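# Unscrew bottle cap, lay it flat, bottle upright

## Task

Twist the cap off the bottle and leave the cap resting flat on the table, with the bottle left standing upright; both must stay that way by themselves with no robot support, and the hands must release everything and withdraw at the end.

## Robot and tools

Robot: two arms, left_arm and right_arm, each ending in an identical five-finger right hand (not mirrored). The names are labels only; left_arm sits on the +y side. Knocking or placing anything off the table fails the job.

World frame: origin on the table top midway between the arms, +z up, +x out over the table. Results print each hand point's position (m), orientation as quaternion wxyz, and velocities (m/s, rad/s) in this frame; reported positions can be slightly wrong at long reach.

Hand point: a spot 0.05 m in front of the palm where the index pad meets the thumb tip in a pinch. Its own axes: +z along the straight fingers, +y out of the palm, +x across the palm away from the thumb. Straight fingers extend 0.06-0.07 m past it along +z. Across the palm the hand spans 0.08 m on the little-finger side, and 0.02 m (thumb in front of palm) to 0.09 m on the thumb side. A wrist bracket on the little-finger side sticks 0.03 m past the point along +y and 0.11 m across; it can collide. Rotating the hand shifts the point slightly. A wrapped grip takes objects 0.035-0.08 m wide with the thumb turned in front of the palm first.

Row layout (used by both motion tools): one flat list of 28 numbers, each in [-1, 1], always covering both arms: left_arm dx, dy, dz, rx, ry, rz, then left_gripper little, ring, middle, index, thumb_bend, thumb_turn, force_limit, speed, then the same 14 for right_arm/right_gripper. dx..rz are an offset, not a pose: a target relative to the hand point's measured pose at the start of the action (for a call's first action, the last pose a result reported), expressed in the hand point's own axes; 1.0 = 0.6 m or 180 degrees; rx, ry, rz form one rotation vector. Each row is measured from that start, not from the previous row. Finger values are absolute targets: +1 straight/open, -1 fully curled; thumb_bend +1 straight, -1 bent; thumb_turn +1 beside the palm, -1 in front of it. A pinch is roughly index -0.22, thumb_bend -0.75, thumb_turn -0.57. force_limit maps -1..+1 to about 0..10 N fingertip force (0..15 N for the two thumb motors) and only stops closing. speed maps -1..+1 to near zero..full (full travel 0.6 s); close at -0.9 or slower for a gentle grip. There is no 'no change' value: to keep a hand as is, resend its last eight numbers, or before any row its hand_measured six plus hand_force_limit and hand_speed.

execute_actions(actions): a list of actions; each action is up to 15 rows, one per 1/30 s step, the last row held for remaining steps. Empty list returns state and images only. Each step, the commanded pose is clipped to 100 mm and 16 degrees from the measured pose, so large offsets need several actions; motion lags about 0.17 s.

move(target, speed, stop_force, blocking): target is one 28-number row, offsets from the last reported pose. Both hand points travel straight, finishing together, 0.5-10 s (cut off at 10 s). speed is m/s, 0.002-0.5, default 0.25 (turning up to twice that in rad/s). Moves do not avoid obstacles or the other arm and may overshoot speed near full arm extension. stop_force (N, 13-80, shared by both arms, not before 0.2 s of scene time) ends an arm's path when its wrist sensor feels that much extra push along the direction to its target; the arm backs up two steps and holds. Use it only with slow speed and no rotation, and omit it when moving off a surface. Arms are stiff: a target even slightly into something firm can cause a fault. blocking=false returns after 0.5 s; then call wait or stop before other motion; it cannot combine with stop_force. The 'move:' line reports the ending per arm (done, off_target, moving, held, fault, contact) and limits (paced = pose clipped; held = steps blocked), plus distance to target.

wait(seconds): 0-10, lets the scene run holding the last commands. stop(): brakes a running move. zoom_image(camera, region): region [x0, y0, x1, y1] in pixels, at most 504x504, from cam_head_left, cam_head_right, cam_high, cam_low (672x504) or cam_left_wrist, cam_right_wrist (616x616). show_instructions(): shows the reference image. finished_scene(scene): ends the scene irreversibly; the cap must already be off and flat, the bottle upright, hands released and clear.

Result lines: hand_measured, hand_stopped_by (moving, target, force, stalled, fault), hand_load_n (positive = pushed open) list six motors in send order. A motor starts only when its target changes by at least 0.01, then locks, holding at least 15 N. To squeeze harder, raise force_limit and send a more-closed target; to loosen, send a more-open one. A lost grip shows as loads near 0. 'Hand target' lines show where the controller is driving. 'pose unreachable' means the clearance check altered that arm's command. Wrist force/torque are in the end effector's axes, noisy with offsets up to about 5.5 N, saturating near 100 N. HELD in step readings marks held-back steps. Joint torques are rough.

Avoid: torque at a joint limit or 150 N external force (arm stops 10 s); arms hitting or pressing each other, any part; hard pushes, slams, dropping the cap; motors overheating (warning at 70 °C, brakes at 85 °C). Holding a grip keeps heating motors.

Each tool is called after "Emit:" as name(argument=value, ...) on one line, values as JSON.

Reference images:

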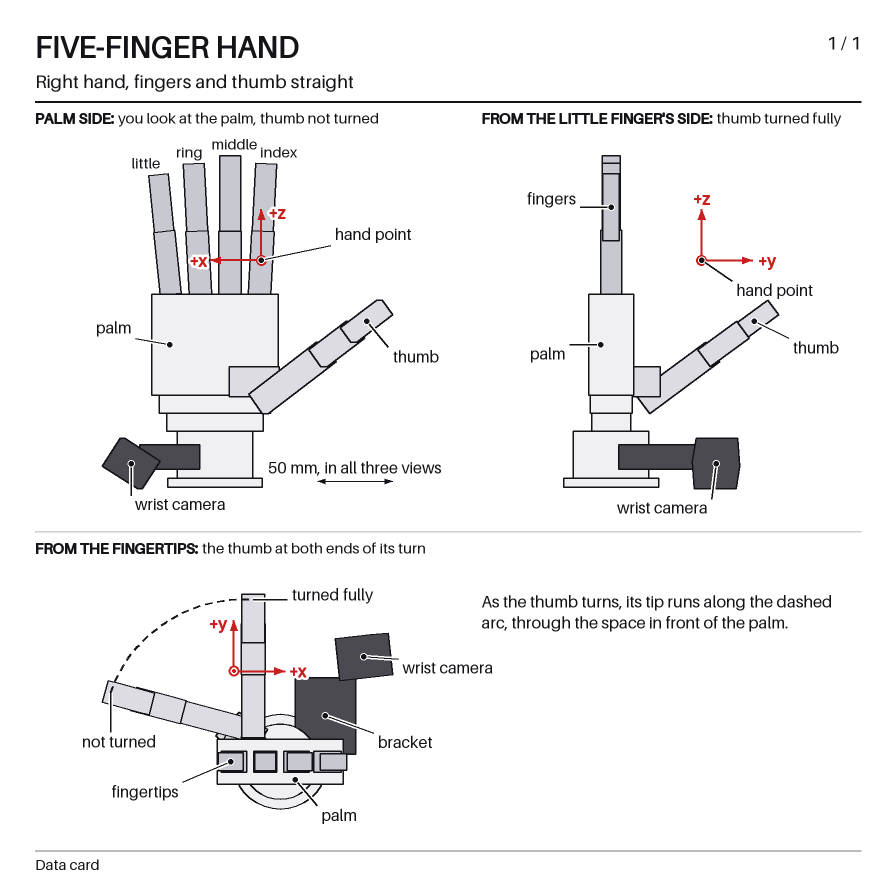

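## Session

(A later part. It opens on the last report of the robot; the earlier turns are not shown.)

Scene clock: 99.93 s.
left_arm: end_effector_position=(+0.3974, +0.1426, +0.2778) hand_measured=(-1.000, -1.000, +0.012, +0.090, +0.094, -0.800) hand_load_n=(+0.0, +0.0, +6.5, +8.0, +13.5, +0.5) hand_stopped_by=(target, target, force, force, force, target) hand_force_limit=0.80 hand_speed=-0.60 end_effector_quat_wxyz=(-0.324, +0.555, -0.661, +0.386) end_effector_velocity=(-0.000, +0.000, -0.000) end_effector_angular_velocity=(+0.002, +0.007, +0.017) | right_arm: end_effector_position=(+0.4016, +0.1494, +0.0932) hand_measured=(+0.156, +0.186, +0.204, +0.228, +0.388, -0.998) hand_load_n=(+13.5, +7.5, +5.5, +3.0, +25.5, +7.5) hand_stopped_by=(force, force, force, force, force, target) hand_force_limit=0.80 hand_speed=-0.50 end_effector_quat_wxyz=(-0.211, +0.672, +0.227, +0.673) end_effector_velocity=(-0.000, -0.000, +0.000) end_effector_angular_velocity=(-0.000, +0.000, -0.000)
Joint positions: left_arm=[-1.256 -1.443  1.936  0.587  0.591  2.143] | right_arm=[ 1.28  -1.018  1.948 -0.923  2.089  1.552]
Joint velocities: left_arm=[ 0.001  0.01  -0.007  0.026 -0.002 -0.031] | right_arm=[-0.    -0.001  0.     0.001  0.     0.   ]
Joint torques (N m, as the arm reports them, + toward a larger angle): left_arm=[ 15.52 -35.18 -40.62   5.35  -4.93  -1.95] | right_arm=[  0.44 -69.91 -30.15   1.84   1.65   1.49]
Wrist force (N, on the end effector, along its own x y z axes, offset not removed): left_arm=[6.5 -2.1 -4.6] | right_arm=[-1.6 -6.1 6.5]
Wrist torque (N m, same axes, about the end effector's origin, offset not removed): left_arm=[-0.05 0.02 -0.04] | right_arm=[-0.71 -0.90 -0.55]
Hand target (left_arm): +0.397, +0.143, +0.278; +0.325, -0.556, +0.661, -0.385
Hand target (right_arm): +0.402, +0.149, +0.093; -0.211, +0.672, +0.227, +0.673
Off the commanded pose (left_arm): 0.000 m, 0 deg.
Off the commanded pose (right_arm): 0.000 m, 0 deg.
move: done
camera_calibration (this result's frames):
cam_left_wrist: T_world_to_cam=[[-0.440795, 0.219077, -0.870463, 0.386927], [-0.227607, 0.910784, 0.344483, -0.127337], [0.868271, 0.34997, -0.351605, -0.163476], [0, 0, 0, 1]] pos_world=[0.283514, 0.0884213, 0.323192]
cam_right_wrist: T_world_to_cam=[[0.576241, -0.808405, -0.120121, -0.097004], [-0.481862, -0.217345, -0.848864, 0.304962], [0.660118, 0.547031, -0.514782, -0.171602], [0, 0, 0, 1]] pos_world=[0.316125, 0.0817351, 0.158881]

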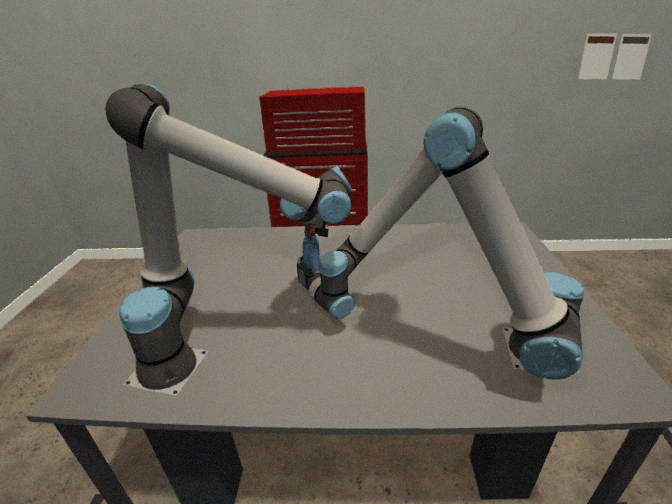

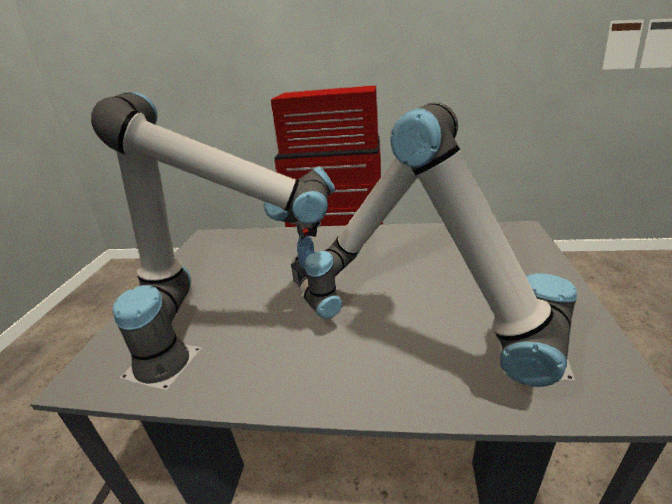

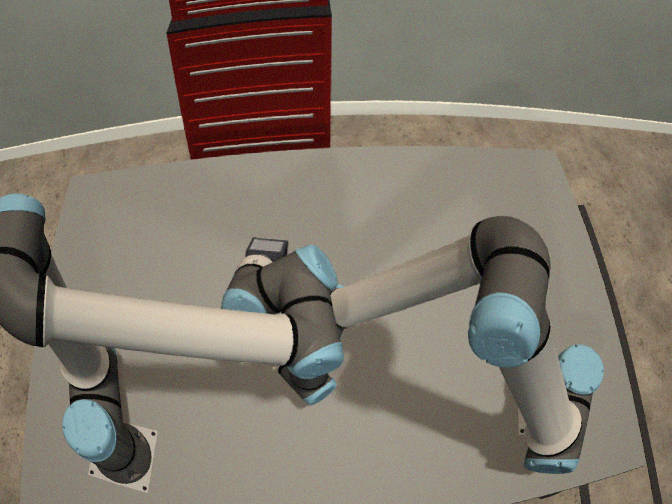

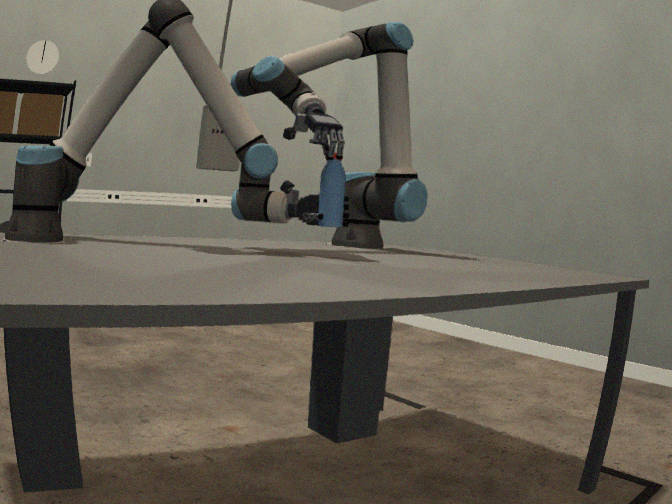

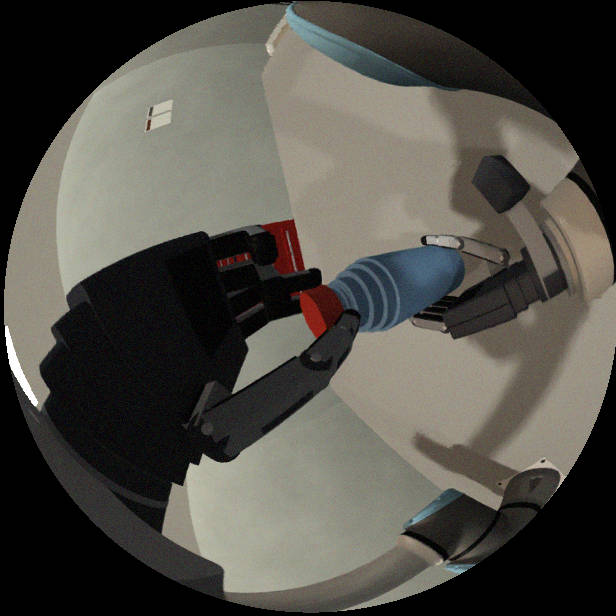

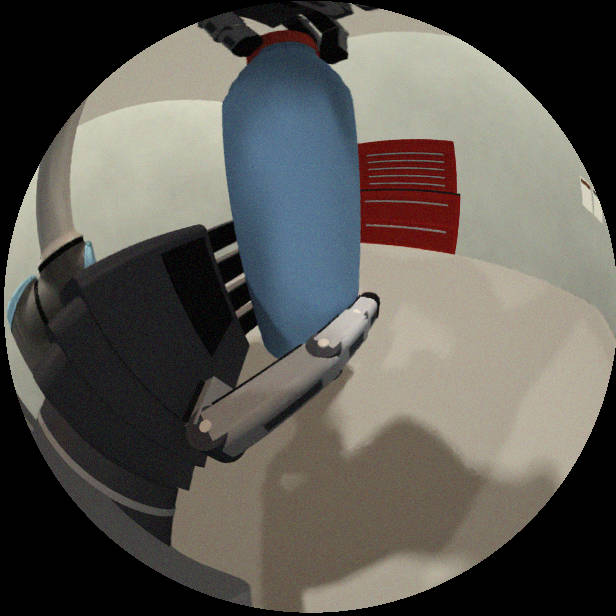

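The cap seems to be rising. Test lift.

Emit:
move(target=[0,-0.022,-0.0125,0,0,0,-1,-1,-0.6,-0.6,-0.9,-0.8,0.8,-0.6,0,0,0,0,0,0,-1,-1,-1,-1,-0.6,-1,0.8,-0.5], speed=0.02, stop_force=13)

Scene clock: 101.17 s.
left_arm: end_effector_position=(+0.3974, +0.1426, +0.2926) hand_measured=(-1.000, -1.000, +0.012, +0.090, +0.094, -0.800) hand_load_n=(+0.0, +0.0, +6.0, +8.5, +13.5, +2.5) hand_stopped_by=(target, target, force, force, force, target) hand_force_limit=0.80 hand_speed=-0.60 end_effector_quat_wxyz=(-0.324, +0.555, -0.661, +0.386) end_effector_velocity=(-0.001, -0.000, +0.003) end_effector_angular_velocity=(+0.000, +0.000, -0.001) | right_arm: end_effector_position=(+0.4016, +0.1494, +0.0932) hand_measured=(+0.156, +0.186, +0.204, +0.228, +0.388, -1.000) hand_load_n=(+9.0, +4.5, +5.5, +5.0, +25.0, +11.5) hand_stopped_by=(force, force, force, force, force, target) hand_force_limit=0.80 hand_speed=-0.50 end_effector_quat_wxyz=(-0.211, +0.672, +0.227, +0.673) end_effector_velocity=(-0.000, -0.000, -0.001) end_effector_angular_velocity=(-0.001, +0.001, +0.000)
Joint positions: left_arm=[-1.256 -1.455  1.921  0.615  0.591  2.143] | right_arm=[ 1.28  -1.018  1.948 -0.923  2.089  1.552]
Joint velocities: left_arm=[-0.001 -0.003 -0.003  0.005  0.     0.   ] | right_arm=[ 0.     0.001  0.    -0.    -0.     0.   ]
Joint torques (N m, as the arm reports them, + toward a larger angle): left_arm=[-11.56 -50.28 -42.72   4.61   1.01   1.5 ] | right_arm=[  1.24 -67.13 -29.73   1.69   1.46   1.69]
Wrist force (N, on the end effector, along its own x y z axes, offset not removed): left_arm=[-1.0 -0.5 -2.7] | right_arm=[2.4 2.1 4.0]
Wrist torque (N m, same axes, about the end effector's origin, offset not removed): left_arm=[-0.08 0.18 -0.07] | right_arm=[0.00 -0.50 0.11]
Hand target (left_arm): +0.397, +0.143, +0.293; +0.324, -0.555, +0.661, -0.386
Hand target (right_arm): +0.402, +0.149, +0.093; -0.211, +0.672, +0.227, +0.673
Off the commanded pose (left_arm): 0.000 m, 0 deg.
Off the commanded pose (right_arm): 0.000 m, 0 deg.
move: done
camera_calibration (this result's frames):
cam_left_wrist: T_world_to_cam=[[-0.440807, 0.219049, -0.870463, 0.399821], [-0.227667, 0.910768, 0.344483, -0.132421], [0.868249, 0.350027, -0.351603, -0.158252], [0, 0, 0, 1]] pos_world=[0.283499, 0.0884166, 0.338005]
cam_right_wrist: T_world_to_cam=[[0.576241, -0.808404, -0.120121, -0.097004], [-0.481862, -0.217345, -0.848864, 0.304962], [0.660118, 0.547031, -0.514782, -0.171602], [0, 0, 0, 1]] pos_world=[0.316125, 0.0817351, 0.158881]

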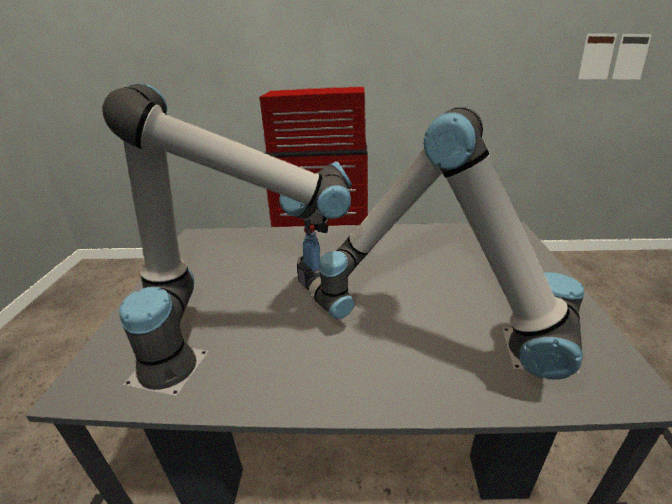

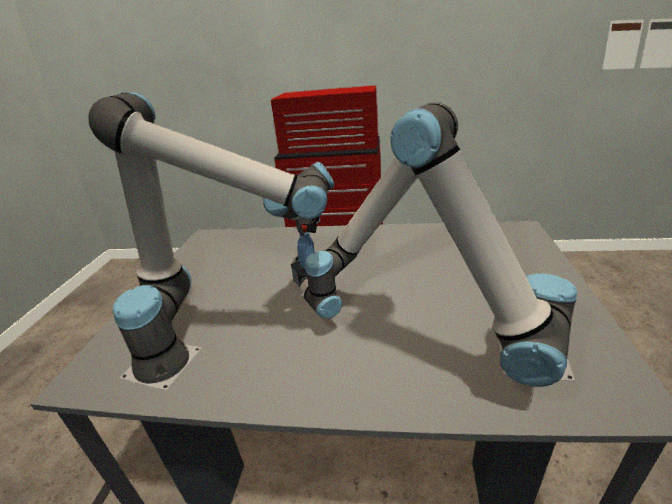

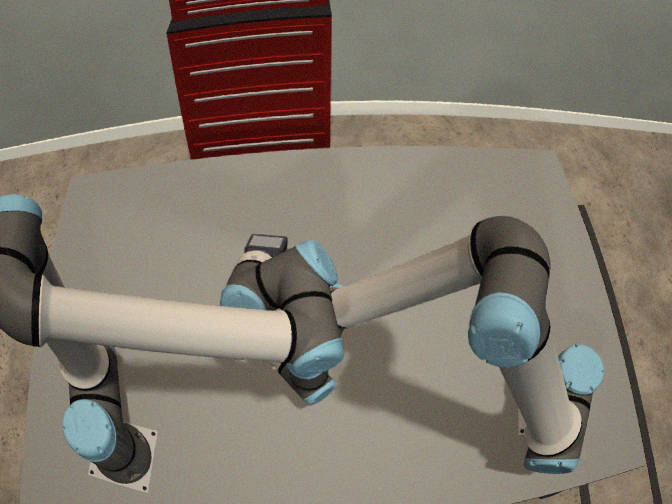

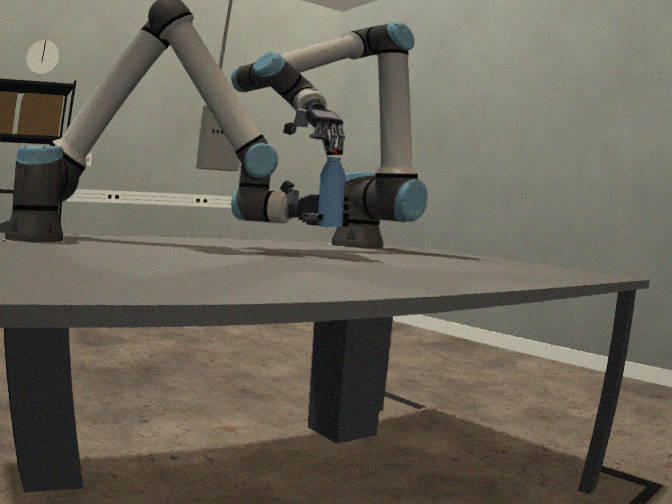

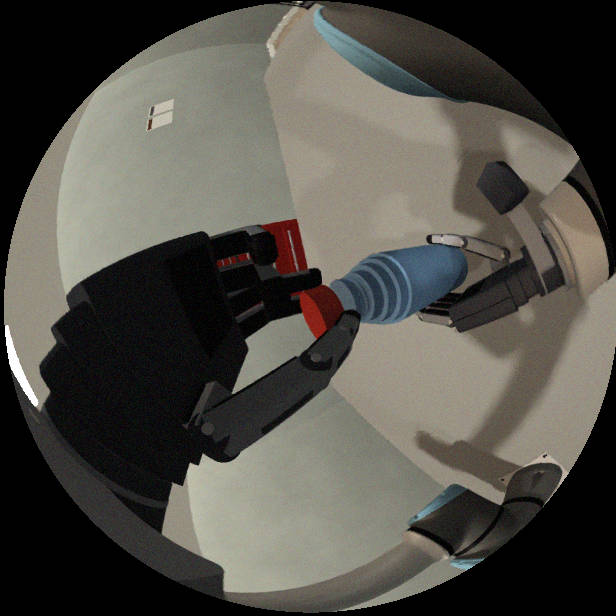

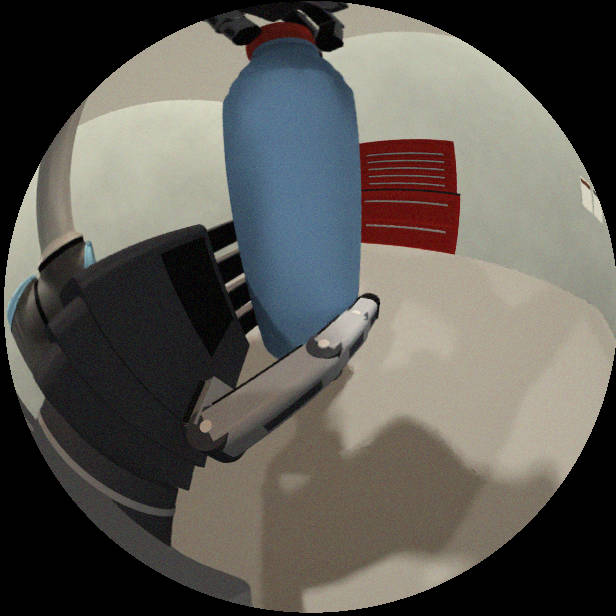

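Emit:
move(target=[-0.33,-0.015,-0.008,0,0,0,-1,-1,-0.6,-0.6,-0.9,-0.8,0.8,-0.6,0,0,0,0,0,0,-1,-1,-1,-1,-0.6,-1,0.8,-0.5], speed=0.2)

Emit:
move(target=[0,0.375,0.2165,0,0,0,-1,-1,-0.6,-0.6,-0.9,-0.8,0.8,-0.6,-0.06,0,0,0,0,0,-1,-1,-1,-1,-0.6,-1,0.8,-0.5], speed=0.2)

Emit:
zoom_image(camera="cam_low", region=[250,130,450,280])

Scene clock: 103.07 s.
left_arm: end_effector_position=(+0.4318, +0.3372, +0.3029) hand_measured=(-1.000, -1.000, +0.012, +0.090, +0.094, -0.800) hand_load_n=(+0.0, +0.0, +6.0, +8.5, +13.5, +2.5) hand_stopped_by=(target, target, force, force, force, target) hand_force_limit=0.80 hand_speed=-0.60 end_effector_quat_wxyz=(-0.324, +0.555, -0.661, +0.386) end_effector_velocity=(+0.001, +0.003, +0.000) end_effector_angular_velocity=(+0.000, -0.000, -0.001) | right_arm: end_effector_position=(+0.4016, +0.1494, +0.0932) hand_measured=(+0.156, +0.186, +0.204, +0.228, +0.388, -1.000) hand_load_n=(+9.0, +4.5, +5.5, +5.0, +25.0, +11.5) hand_stopped_by=(force, force, force, force, force, target) hand_force_limit=0.80 hand_speed=-0.50 end_effector_quat_wxyz=(-0.211, +0.672, +0.227, +0.673) end_effector_velocity=(+0.000, +0.000, -0.001) end_effector_angular_velocity=(-0.001, +0.000, -0.000)
Joint positions: left_arm=[-1.061 -1.75   2.144  0.472  0.701  2.41 ] | right_arm=[ 1.28  -1.018  1.948 -0.923  2.089  1.552]
Joint velocities: left_arm=[ 0.005 -0.005  0.002 -0.003  0.004  0.007] | right_arm=[-0.     0.002 -0.001 -0.001  0.     0.   ]
Joint torques (N m, as the arm reports them, + toward a larger angle): left_arm=[ 10.29 -29.2  -27.02  -0.03   1.4    1.16] | right_arm=[  0.46 -69.39 -30.98   1.56   1.44   1.98]
Wrist force (N, on the end effector, along its own x y z axes, offset not removed): left_arm=[-0.3 2.2 -3.4] | right_arm=[0.4 2.8 -1.2]
Wrist torque (N m, same axes, about the end effector's origin, offset not removed): left_arm=[0.40 0.08 0.02] | right_arm=[0.24 0.16 0.46]
Hand target (left_arm): +0.432, +0.338, +0.303; +0.324, -0.555, +0.661, -0.386
Hand target (right_arm): +0.402, +0.149, +0.093; -0.211, +0.672, +0.227, +0.673
Off the commanded pose (left_arm): 0.000 m, 0 deg.
Off the commanded pose (right_arm): 0.000 m, 0 deg.
move: done
camera_calibration (this result's frames):
cam_left_wrist: T_world_to_cam=[[-0.44089, 0.219055, -0.87042, 0.381376], [-0.227901, 0.910658, 0.34462, -0.305224], [0.868146, 0.350309, -0.351577, -0.25274], [0, 0, 0, 1]] pos_world=[0.317999, 0.282949, 0.348286]
cam_right_wrist: T_world_to_cam=[[0.576241, -0.808404, -0.120121, -0.0970039], [-0.481862, -0.217345, -0.848864, 0.304962], [0.660118, 0.547032, -0.514782, -0.171602], [0, 0, 0, 1]] pos_world=[0.316125, 0.0817352, 0.158881]

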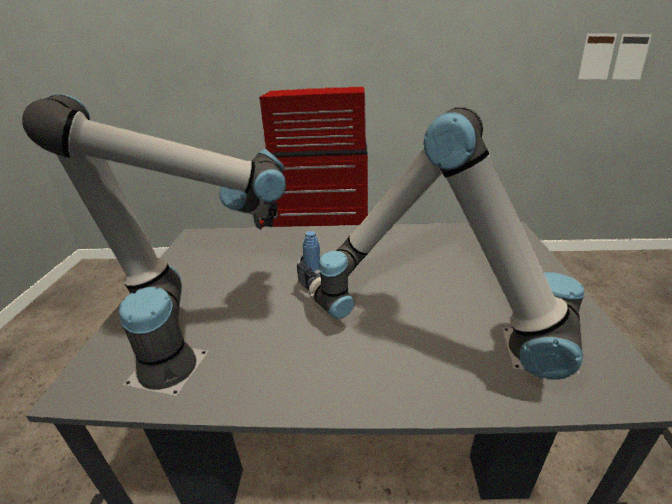

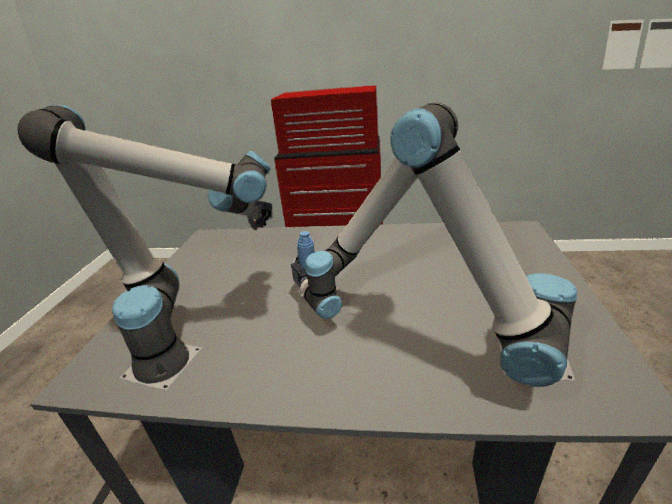

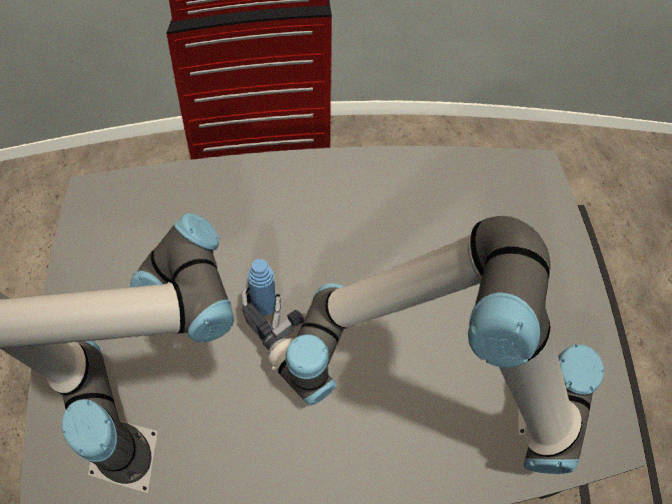

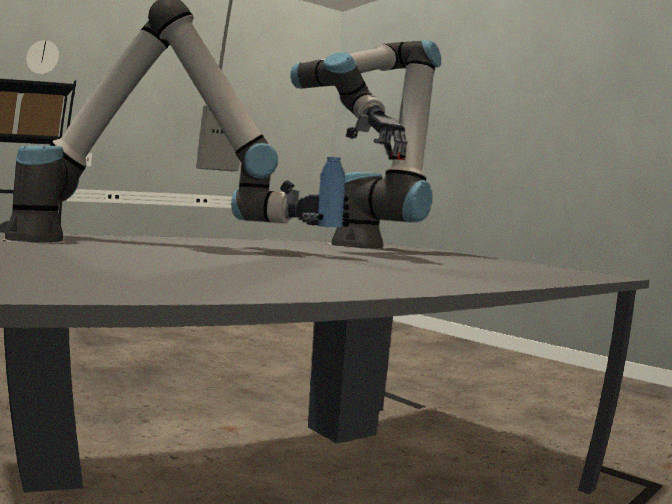

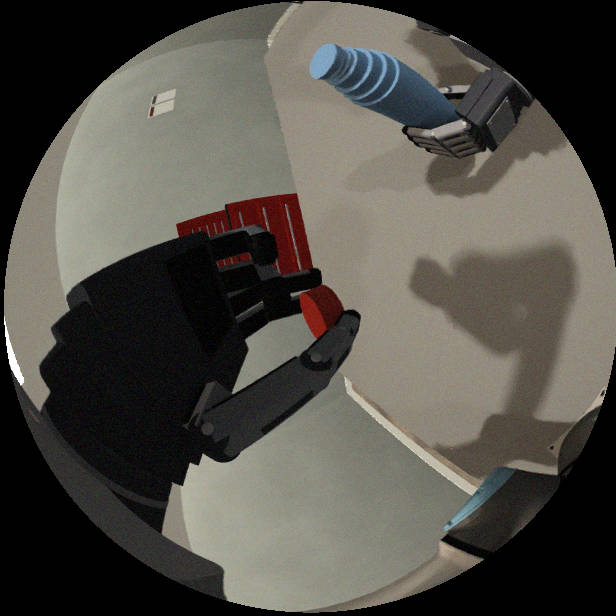

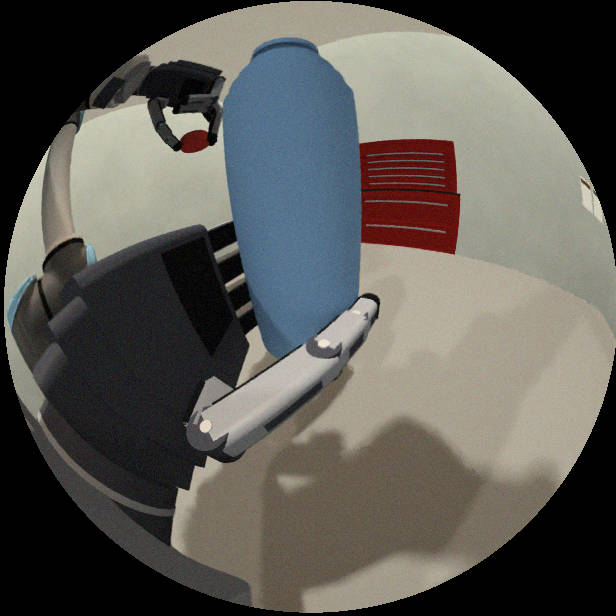

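Scene clock: 105.07 s.
left_arm: end_effector_position=(+0.4342, +0.3372, +0.0436) hand_measured=(-1.000, -1.000, +0.012, +0.090, +0.094, -0.800) hand_load_n=(+0.0, +0.0, +6.0, +8.5, +13.5, +2.5) hand_stopped_by=(target, target, force, force, force, target) hand_force_limit=0.80 hand_speed=-0.60 end_effector_quat_wxyz=(-0.324, +0.555, -0.661, +0.386) end_effector_velocity=(+0.001, +0.000, -0.003) end_effector_angular_velocity=(-0.000, -0.001, +0.000) | right_arm: end_effector_position=(+0.4019, +0.1486, +0.0572) hand_measured=(+0.156, +0.186, +0.204, +0.228, +0.388, -1.000) hand_load_n=(+9.0, +4.5, +5.5, +5.0, +25.0, +11.5) hand_stopped_by=(force, force, force, force, force, target) hand_force_limit=0.80 hand_speed=-0.50 end_effector_quat_wxyz=(-0.211, +0.672, +0.227, +0.673) end_effector_velocity=(-0.000, -0.000, +0.000) end_effector_angular_velocity=(-0.001, +0.000, -0.000)
Joint positions: left_arm=[-1.055 -1.395  2.387 -0.132  0.705  2.418] | right_arm=[ 1.279 -0.967  1.954 -0.98   2.088  1.552]
Joint velocities: left_arm=[ 0.002  0.005  0.001 -0.009  0.001  0.003] | right_arm=[-0.    -0.     0.     0.001  0.    -0.   ]
Joint torques (N m, as the arm reports them, + toward a larger angle): left_arm=[ 11.65 -27.1  -12.79   0.18   1.3    1.52] | right_arm=[-16.19 -57.03 -13.42  -4.73  -3.24  -0.83]
Wrist force (N, on the end effector, along its own x y z axes, offset not removed): left_arm=[-0.2 0.4 -2.0] | right_arm=[2.5 -1.2 -1.1]
Wrist torque (N m, same axes, about the end effector's origin, offset not removed): left_arm=[0.03 0.08 0.05] | right_arm=[-0.24 -0.20 0.21]
Hand target (left_arm): +0.434, +0.337, +0.043; +0.324, -0.555, +0.661, -0.386
Hand target (right_arm): +0.402, +0.149, +0.057; -0.211, +0.672, +0.227, +0.673
Off the commanded pose (left_arm): 0.001 m, 0 deg.
Off the commanded pose (right_arm): 0.000 m, 0 deg.
move: done
camera_calibration (this result's frames):
cam_left_wrist: T_world_to_cam=[[-0.440959, 0.21905, -0.870386, 0.15673], [-0.227935, 0.910636, 0.344657, -0.215348], [0.868102, 0.350371, -0.351624, -0.345957], [0, 0, 0, 1]] pos_world=[0.320352, 0.282985, 0.0889903]
cam_right_wrist: T_world_to_cam=[[0.576236, -0.8084, -0.120173, -0.102126], [-0.48189, -0.217309, -0.848858, 0.274394], [0.660102, 0.547053, -0.51478, -0.189934], [0, 0, 0, 1]] pos_world=[0.316452, 0.0809738, 0.122874]

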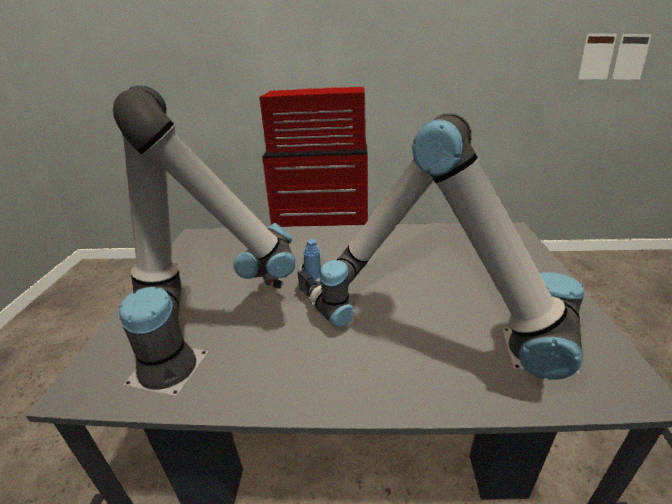

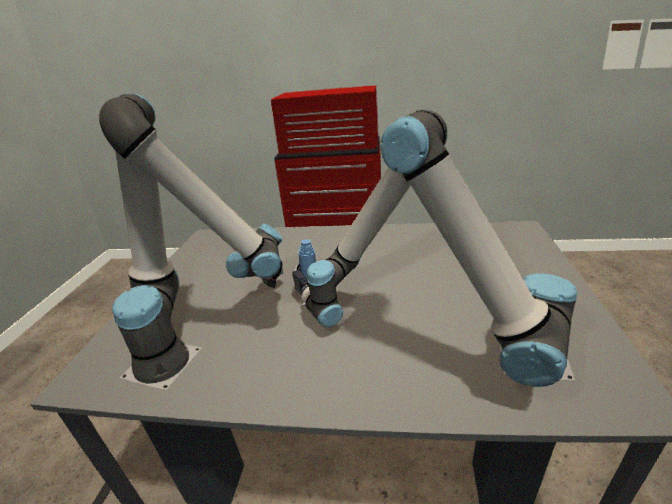

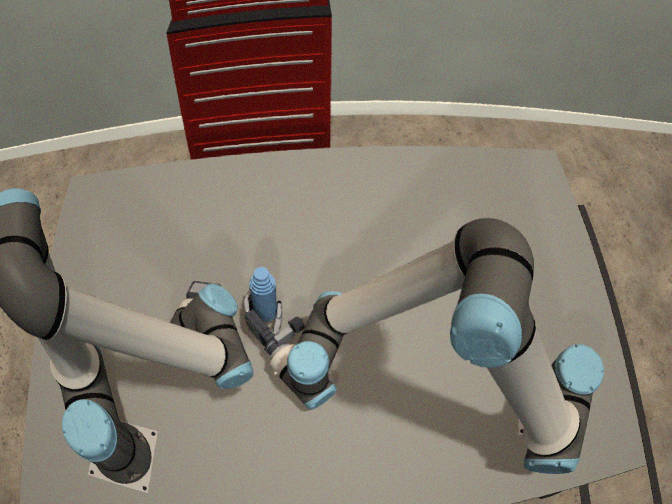

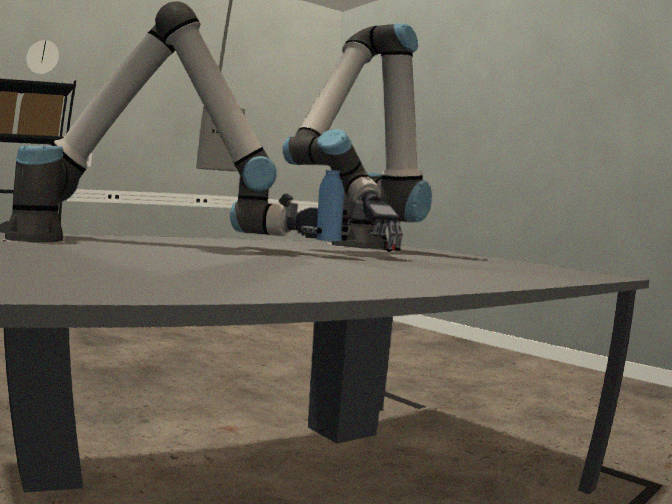

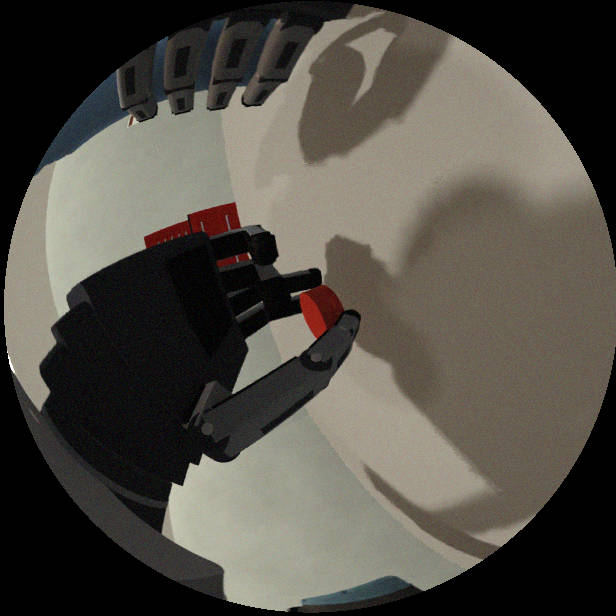

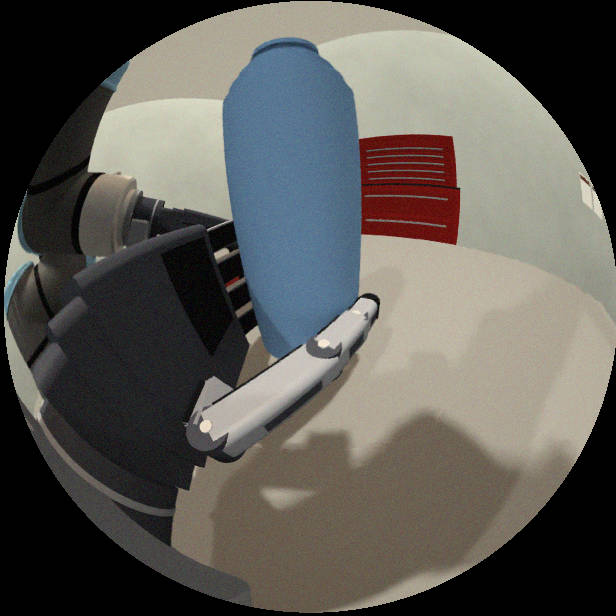

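Region (250, 130, 450, 280) of cam_low's 672x504 image, scaled by 2.520, with more detail than that image has; it fills the top 378 rows of this view, and the rest is white.

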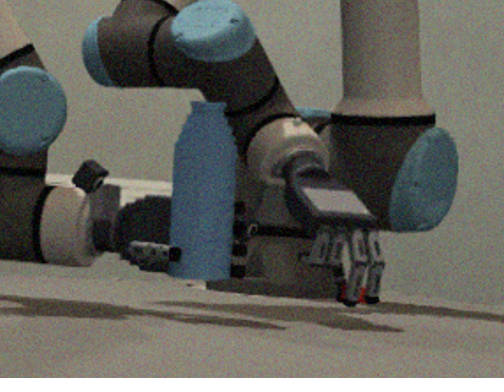

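Lower both slowly with contact stop.

Emit:
move(target=[0,0.05,0.029,0,0,0,-1,-1,-0.6,-0.6,-0.9,-0.8,0.8,-0.6,-0.07,0,0,0,0,0,-1,-1,-1,-1,-0.6,-1,0.8,-0.5], speed=0.015, stop_force=13)

Emit:
zoom_image(camera="cam_low", region=[250,130,450,280])

Scene clock: 108.30 s.
left_arm: end_effector_position=(+0.4345, +0.3372, +0.0202) hand_measured=(-1.000, -1.000, +0.010, +0.090, +0.094, -0.800) hand_load_n=(+0.0, +0.0, +6.0, +8.0, +14.0, +2.5) hand_stopped_by=(target, target, force, force, force, target) hand_force_limit=0.80 hand_speed=-0.60 end_effector_quat_wxyz=(-0.324, +0.555, -0.661, +0.386) end_effector_velocity=(+0.000, -0.001, +0.000) end_effector_angular_velocity=(-0.001, -0.000, -0.001) | right_arm: end_effector_position=(+0.4023, +0.1477, +0.0156) hand_measured=(+0.156, +0.186, +0.204, +0.228, +0.388, -1.000) hand_load_n=(+9.0, +4.5, +5.5, +5.0, +25.0, +11.5) hand_stopped_by=(force, force, force, force, force, target) hand_force_limit=0.80 hand_speed=-0.50 end_effector_quat_wxyz=(-0.211, +0.672, +0.227, +0.673) end_effector_velocity=(+0.000, +0.000, -0.002) end_effector_angular_velocity=(+0.001, -0.000, -0.000)
Joint positions: left_arm=[-1.054 -1.347  2.397 -0.191  0.706  2.418] | right_arm=[ 1.278 -0.906  1.957 -1.045  2.087  1.552]
Joint velocities: left_arm=[-0.    -0.001 -0.001  0.     0.    -0.   ] | right_arm=[-0.     0.004 -0.001 -0.004 -0.     0.   ]
Joint torques (N m, as the arm reports them, + toward a larger angle): left_arm=[ -3.72 -38.02 -23.71   3.94   0.93  -2.3 ] | right_arm=[-15.37 -35.25 -10.61  -7.31  -3.01   2.89]
Wrist force (N, on the end effector, along its own x y z axes, offset not removed): left_arm=[0.5 -12.7 -8.6] | right_arm=[5.1 -6.0 -3.2]
Wrist torque (N m, same axes, about the end effector's origin, offset not removed): left_arm=[0.31 0.05 -0.07] | right_arm=[-0.84 -0.32 0.32]
Hand target (left_arm): +0.434, +0.337, +0.020; +0.324, -0.555, +0.661, -0.386
Hand target (right_arm): +0.402, +0.148, +0.015; -0.211, +0.672, +0.227, +0.673
Off the commanded pose (left_arm): 0.011 m, 0 deg.
Off the commanded pose (right_arm): 0.000 m, 0 deg.
move: contact (left_arm)
camera_calibration (this result's frames):
cam_left_wrist: T_world_to_cam=[[-0.441017, 0.219045, -0.870358, 0.136529], [-0.227904, 0.910641, 0.344664, -0.207233], [0.86808, 0.350361, -0.351687, -0.354397], [0, 0, 0, 1]] pos_world=[0.320627, 0.282975, 0.0656184]
cam_right_wrist: T_world_to_cam=[[0.576236, -0.808399, -0.120182, -0.108058], [-0.48191, -0.217316, -0.848844, 0.239068], [0.660087, 0.547051, -0.514801, -0.211106], [0, 0, 0, 1]] pos_world=[0.316825, 0.0800854, 0.0812675]

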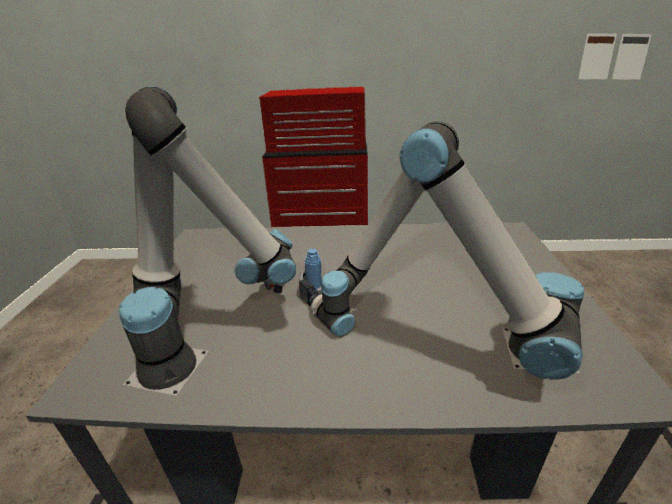

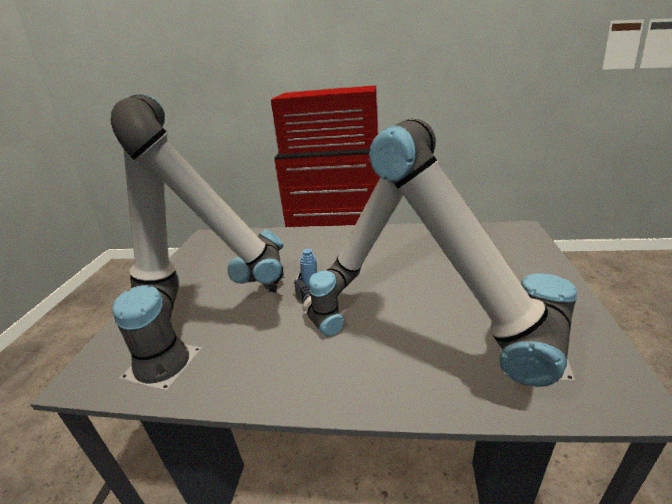

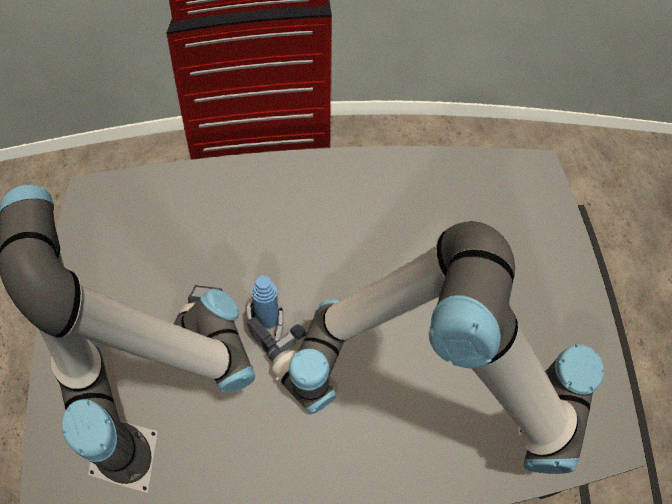

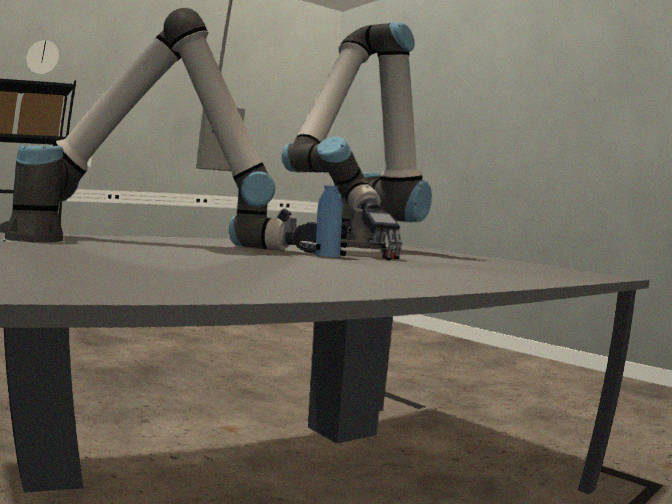

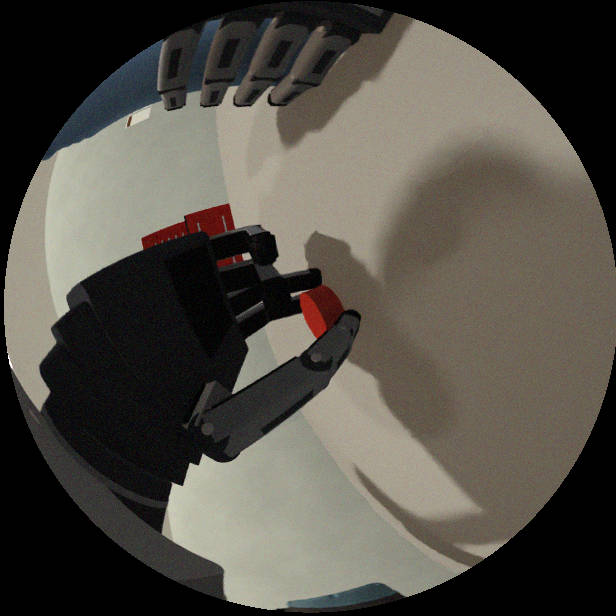

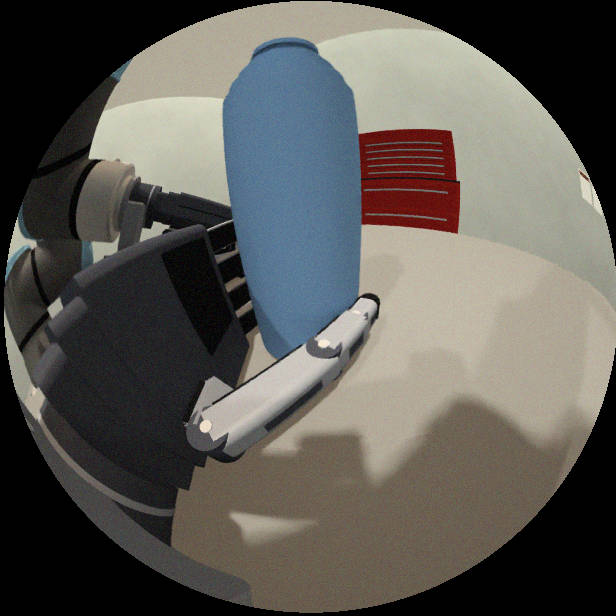

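Region (250, 130, 450, 280) of cam_low's 672x504 image, scaled by 2.520, with more detail than that image has; it fills the top 378 rows of this view, and the rest is white.

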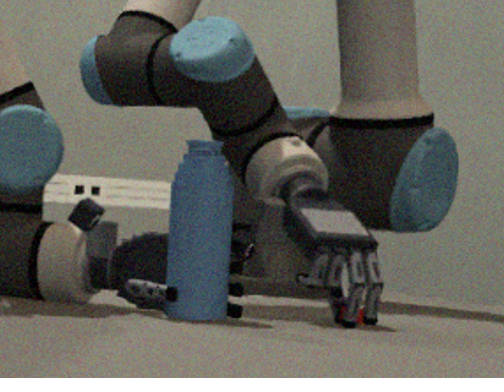

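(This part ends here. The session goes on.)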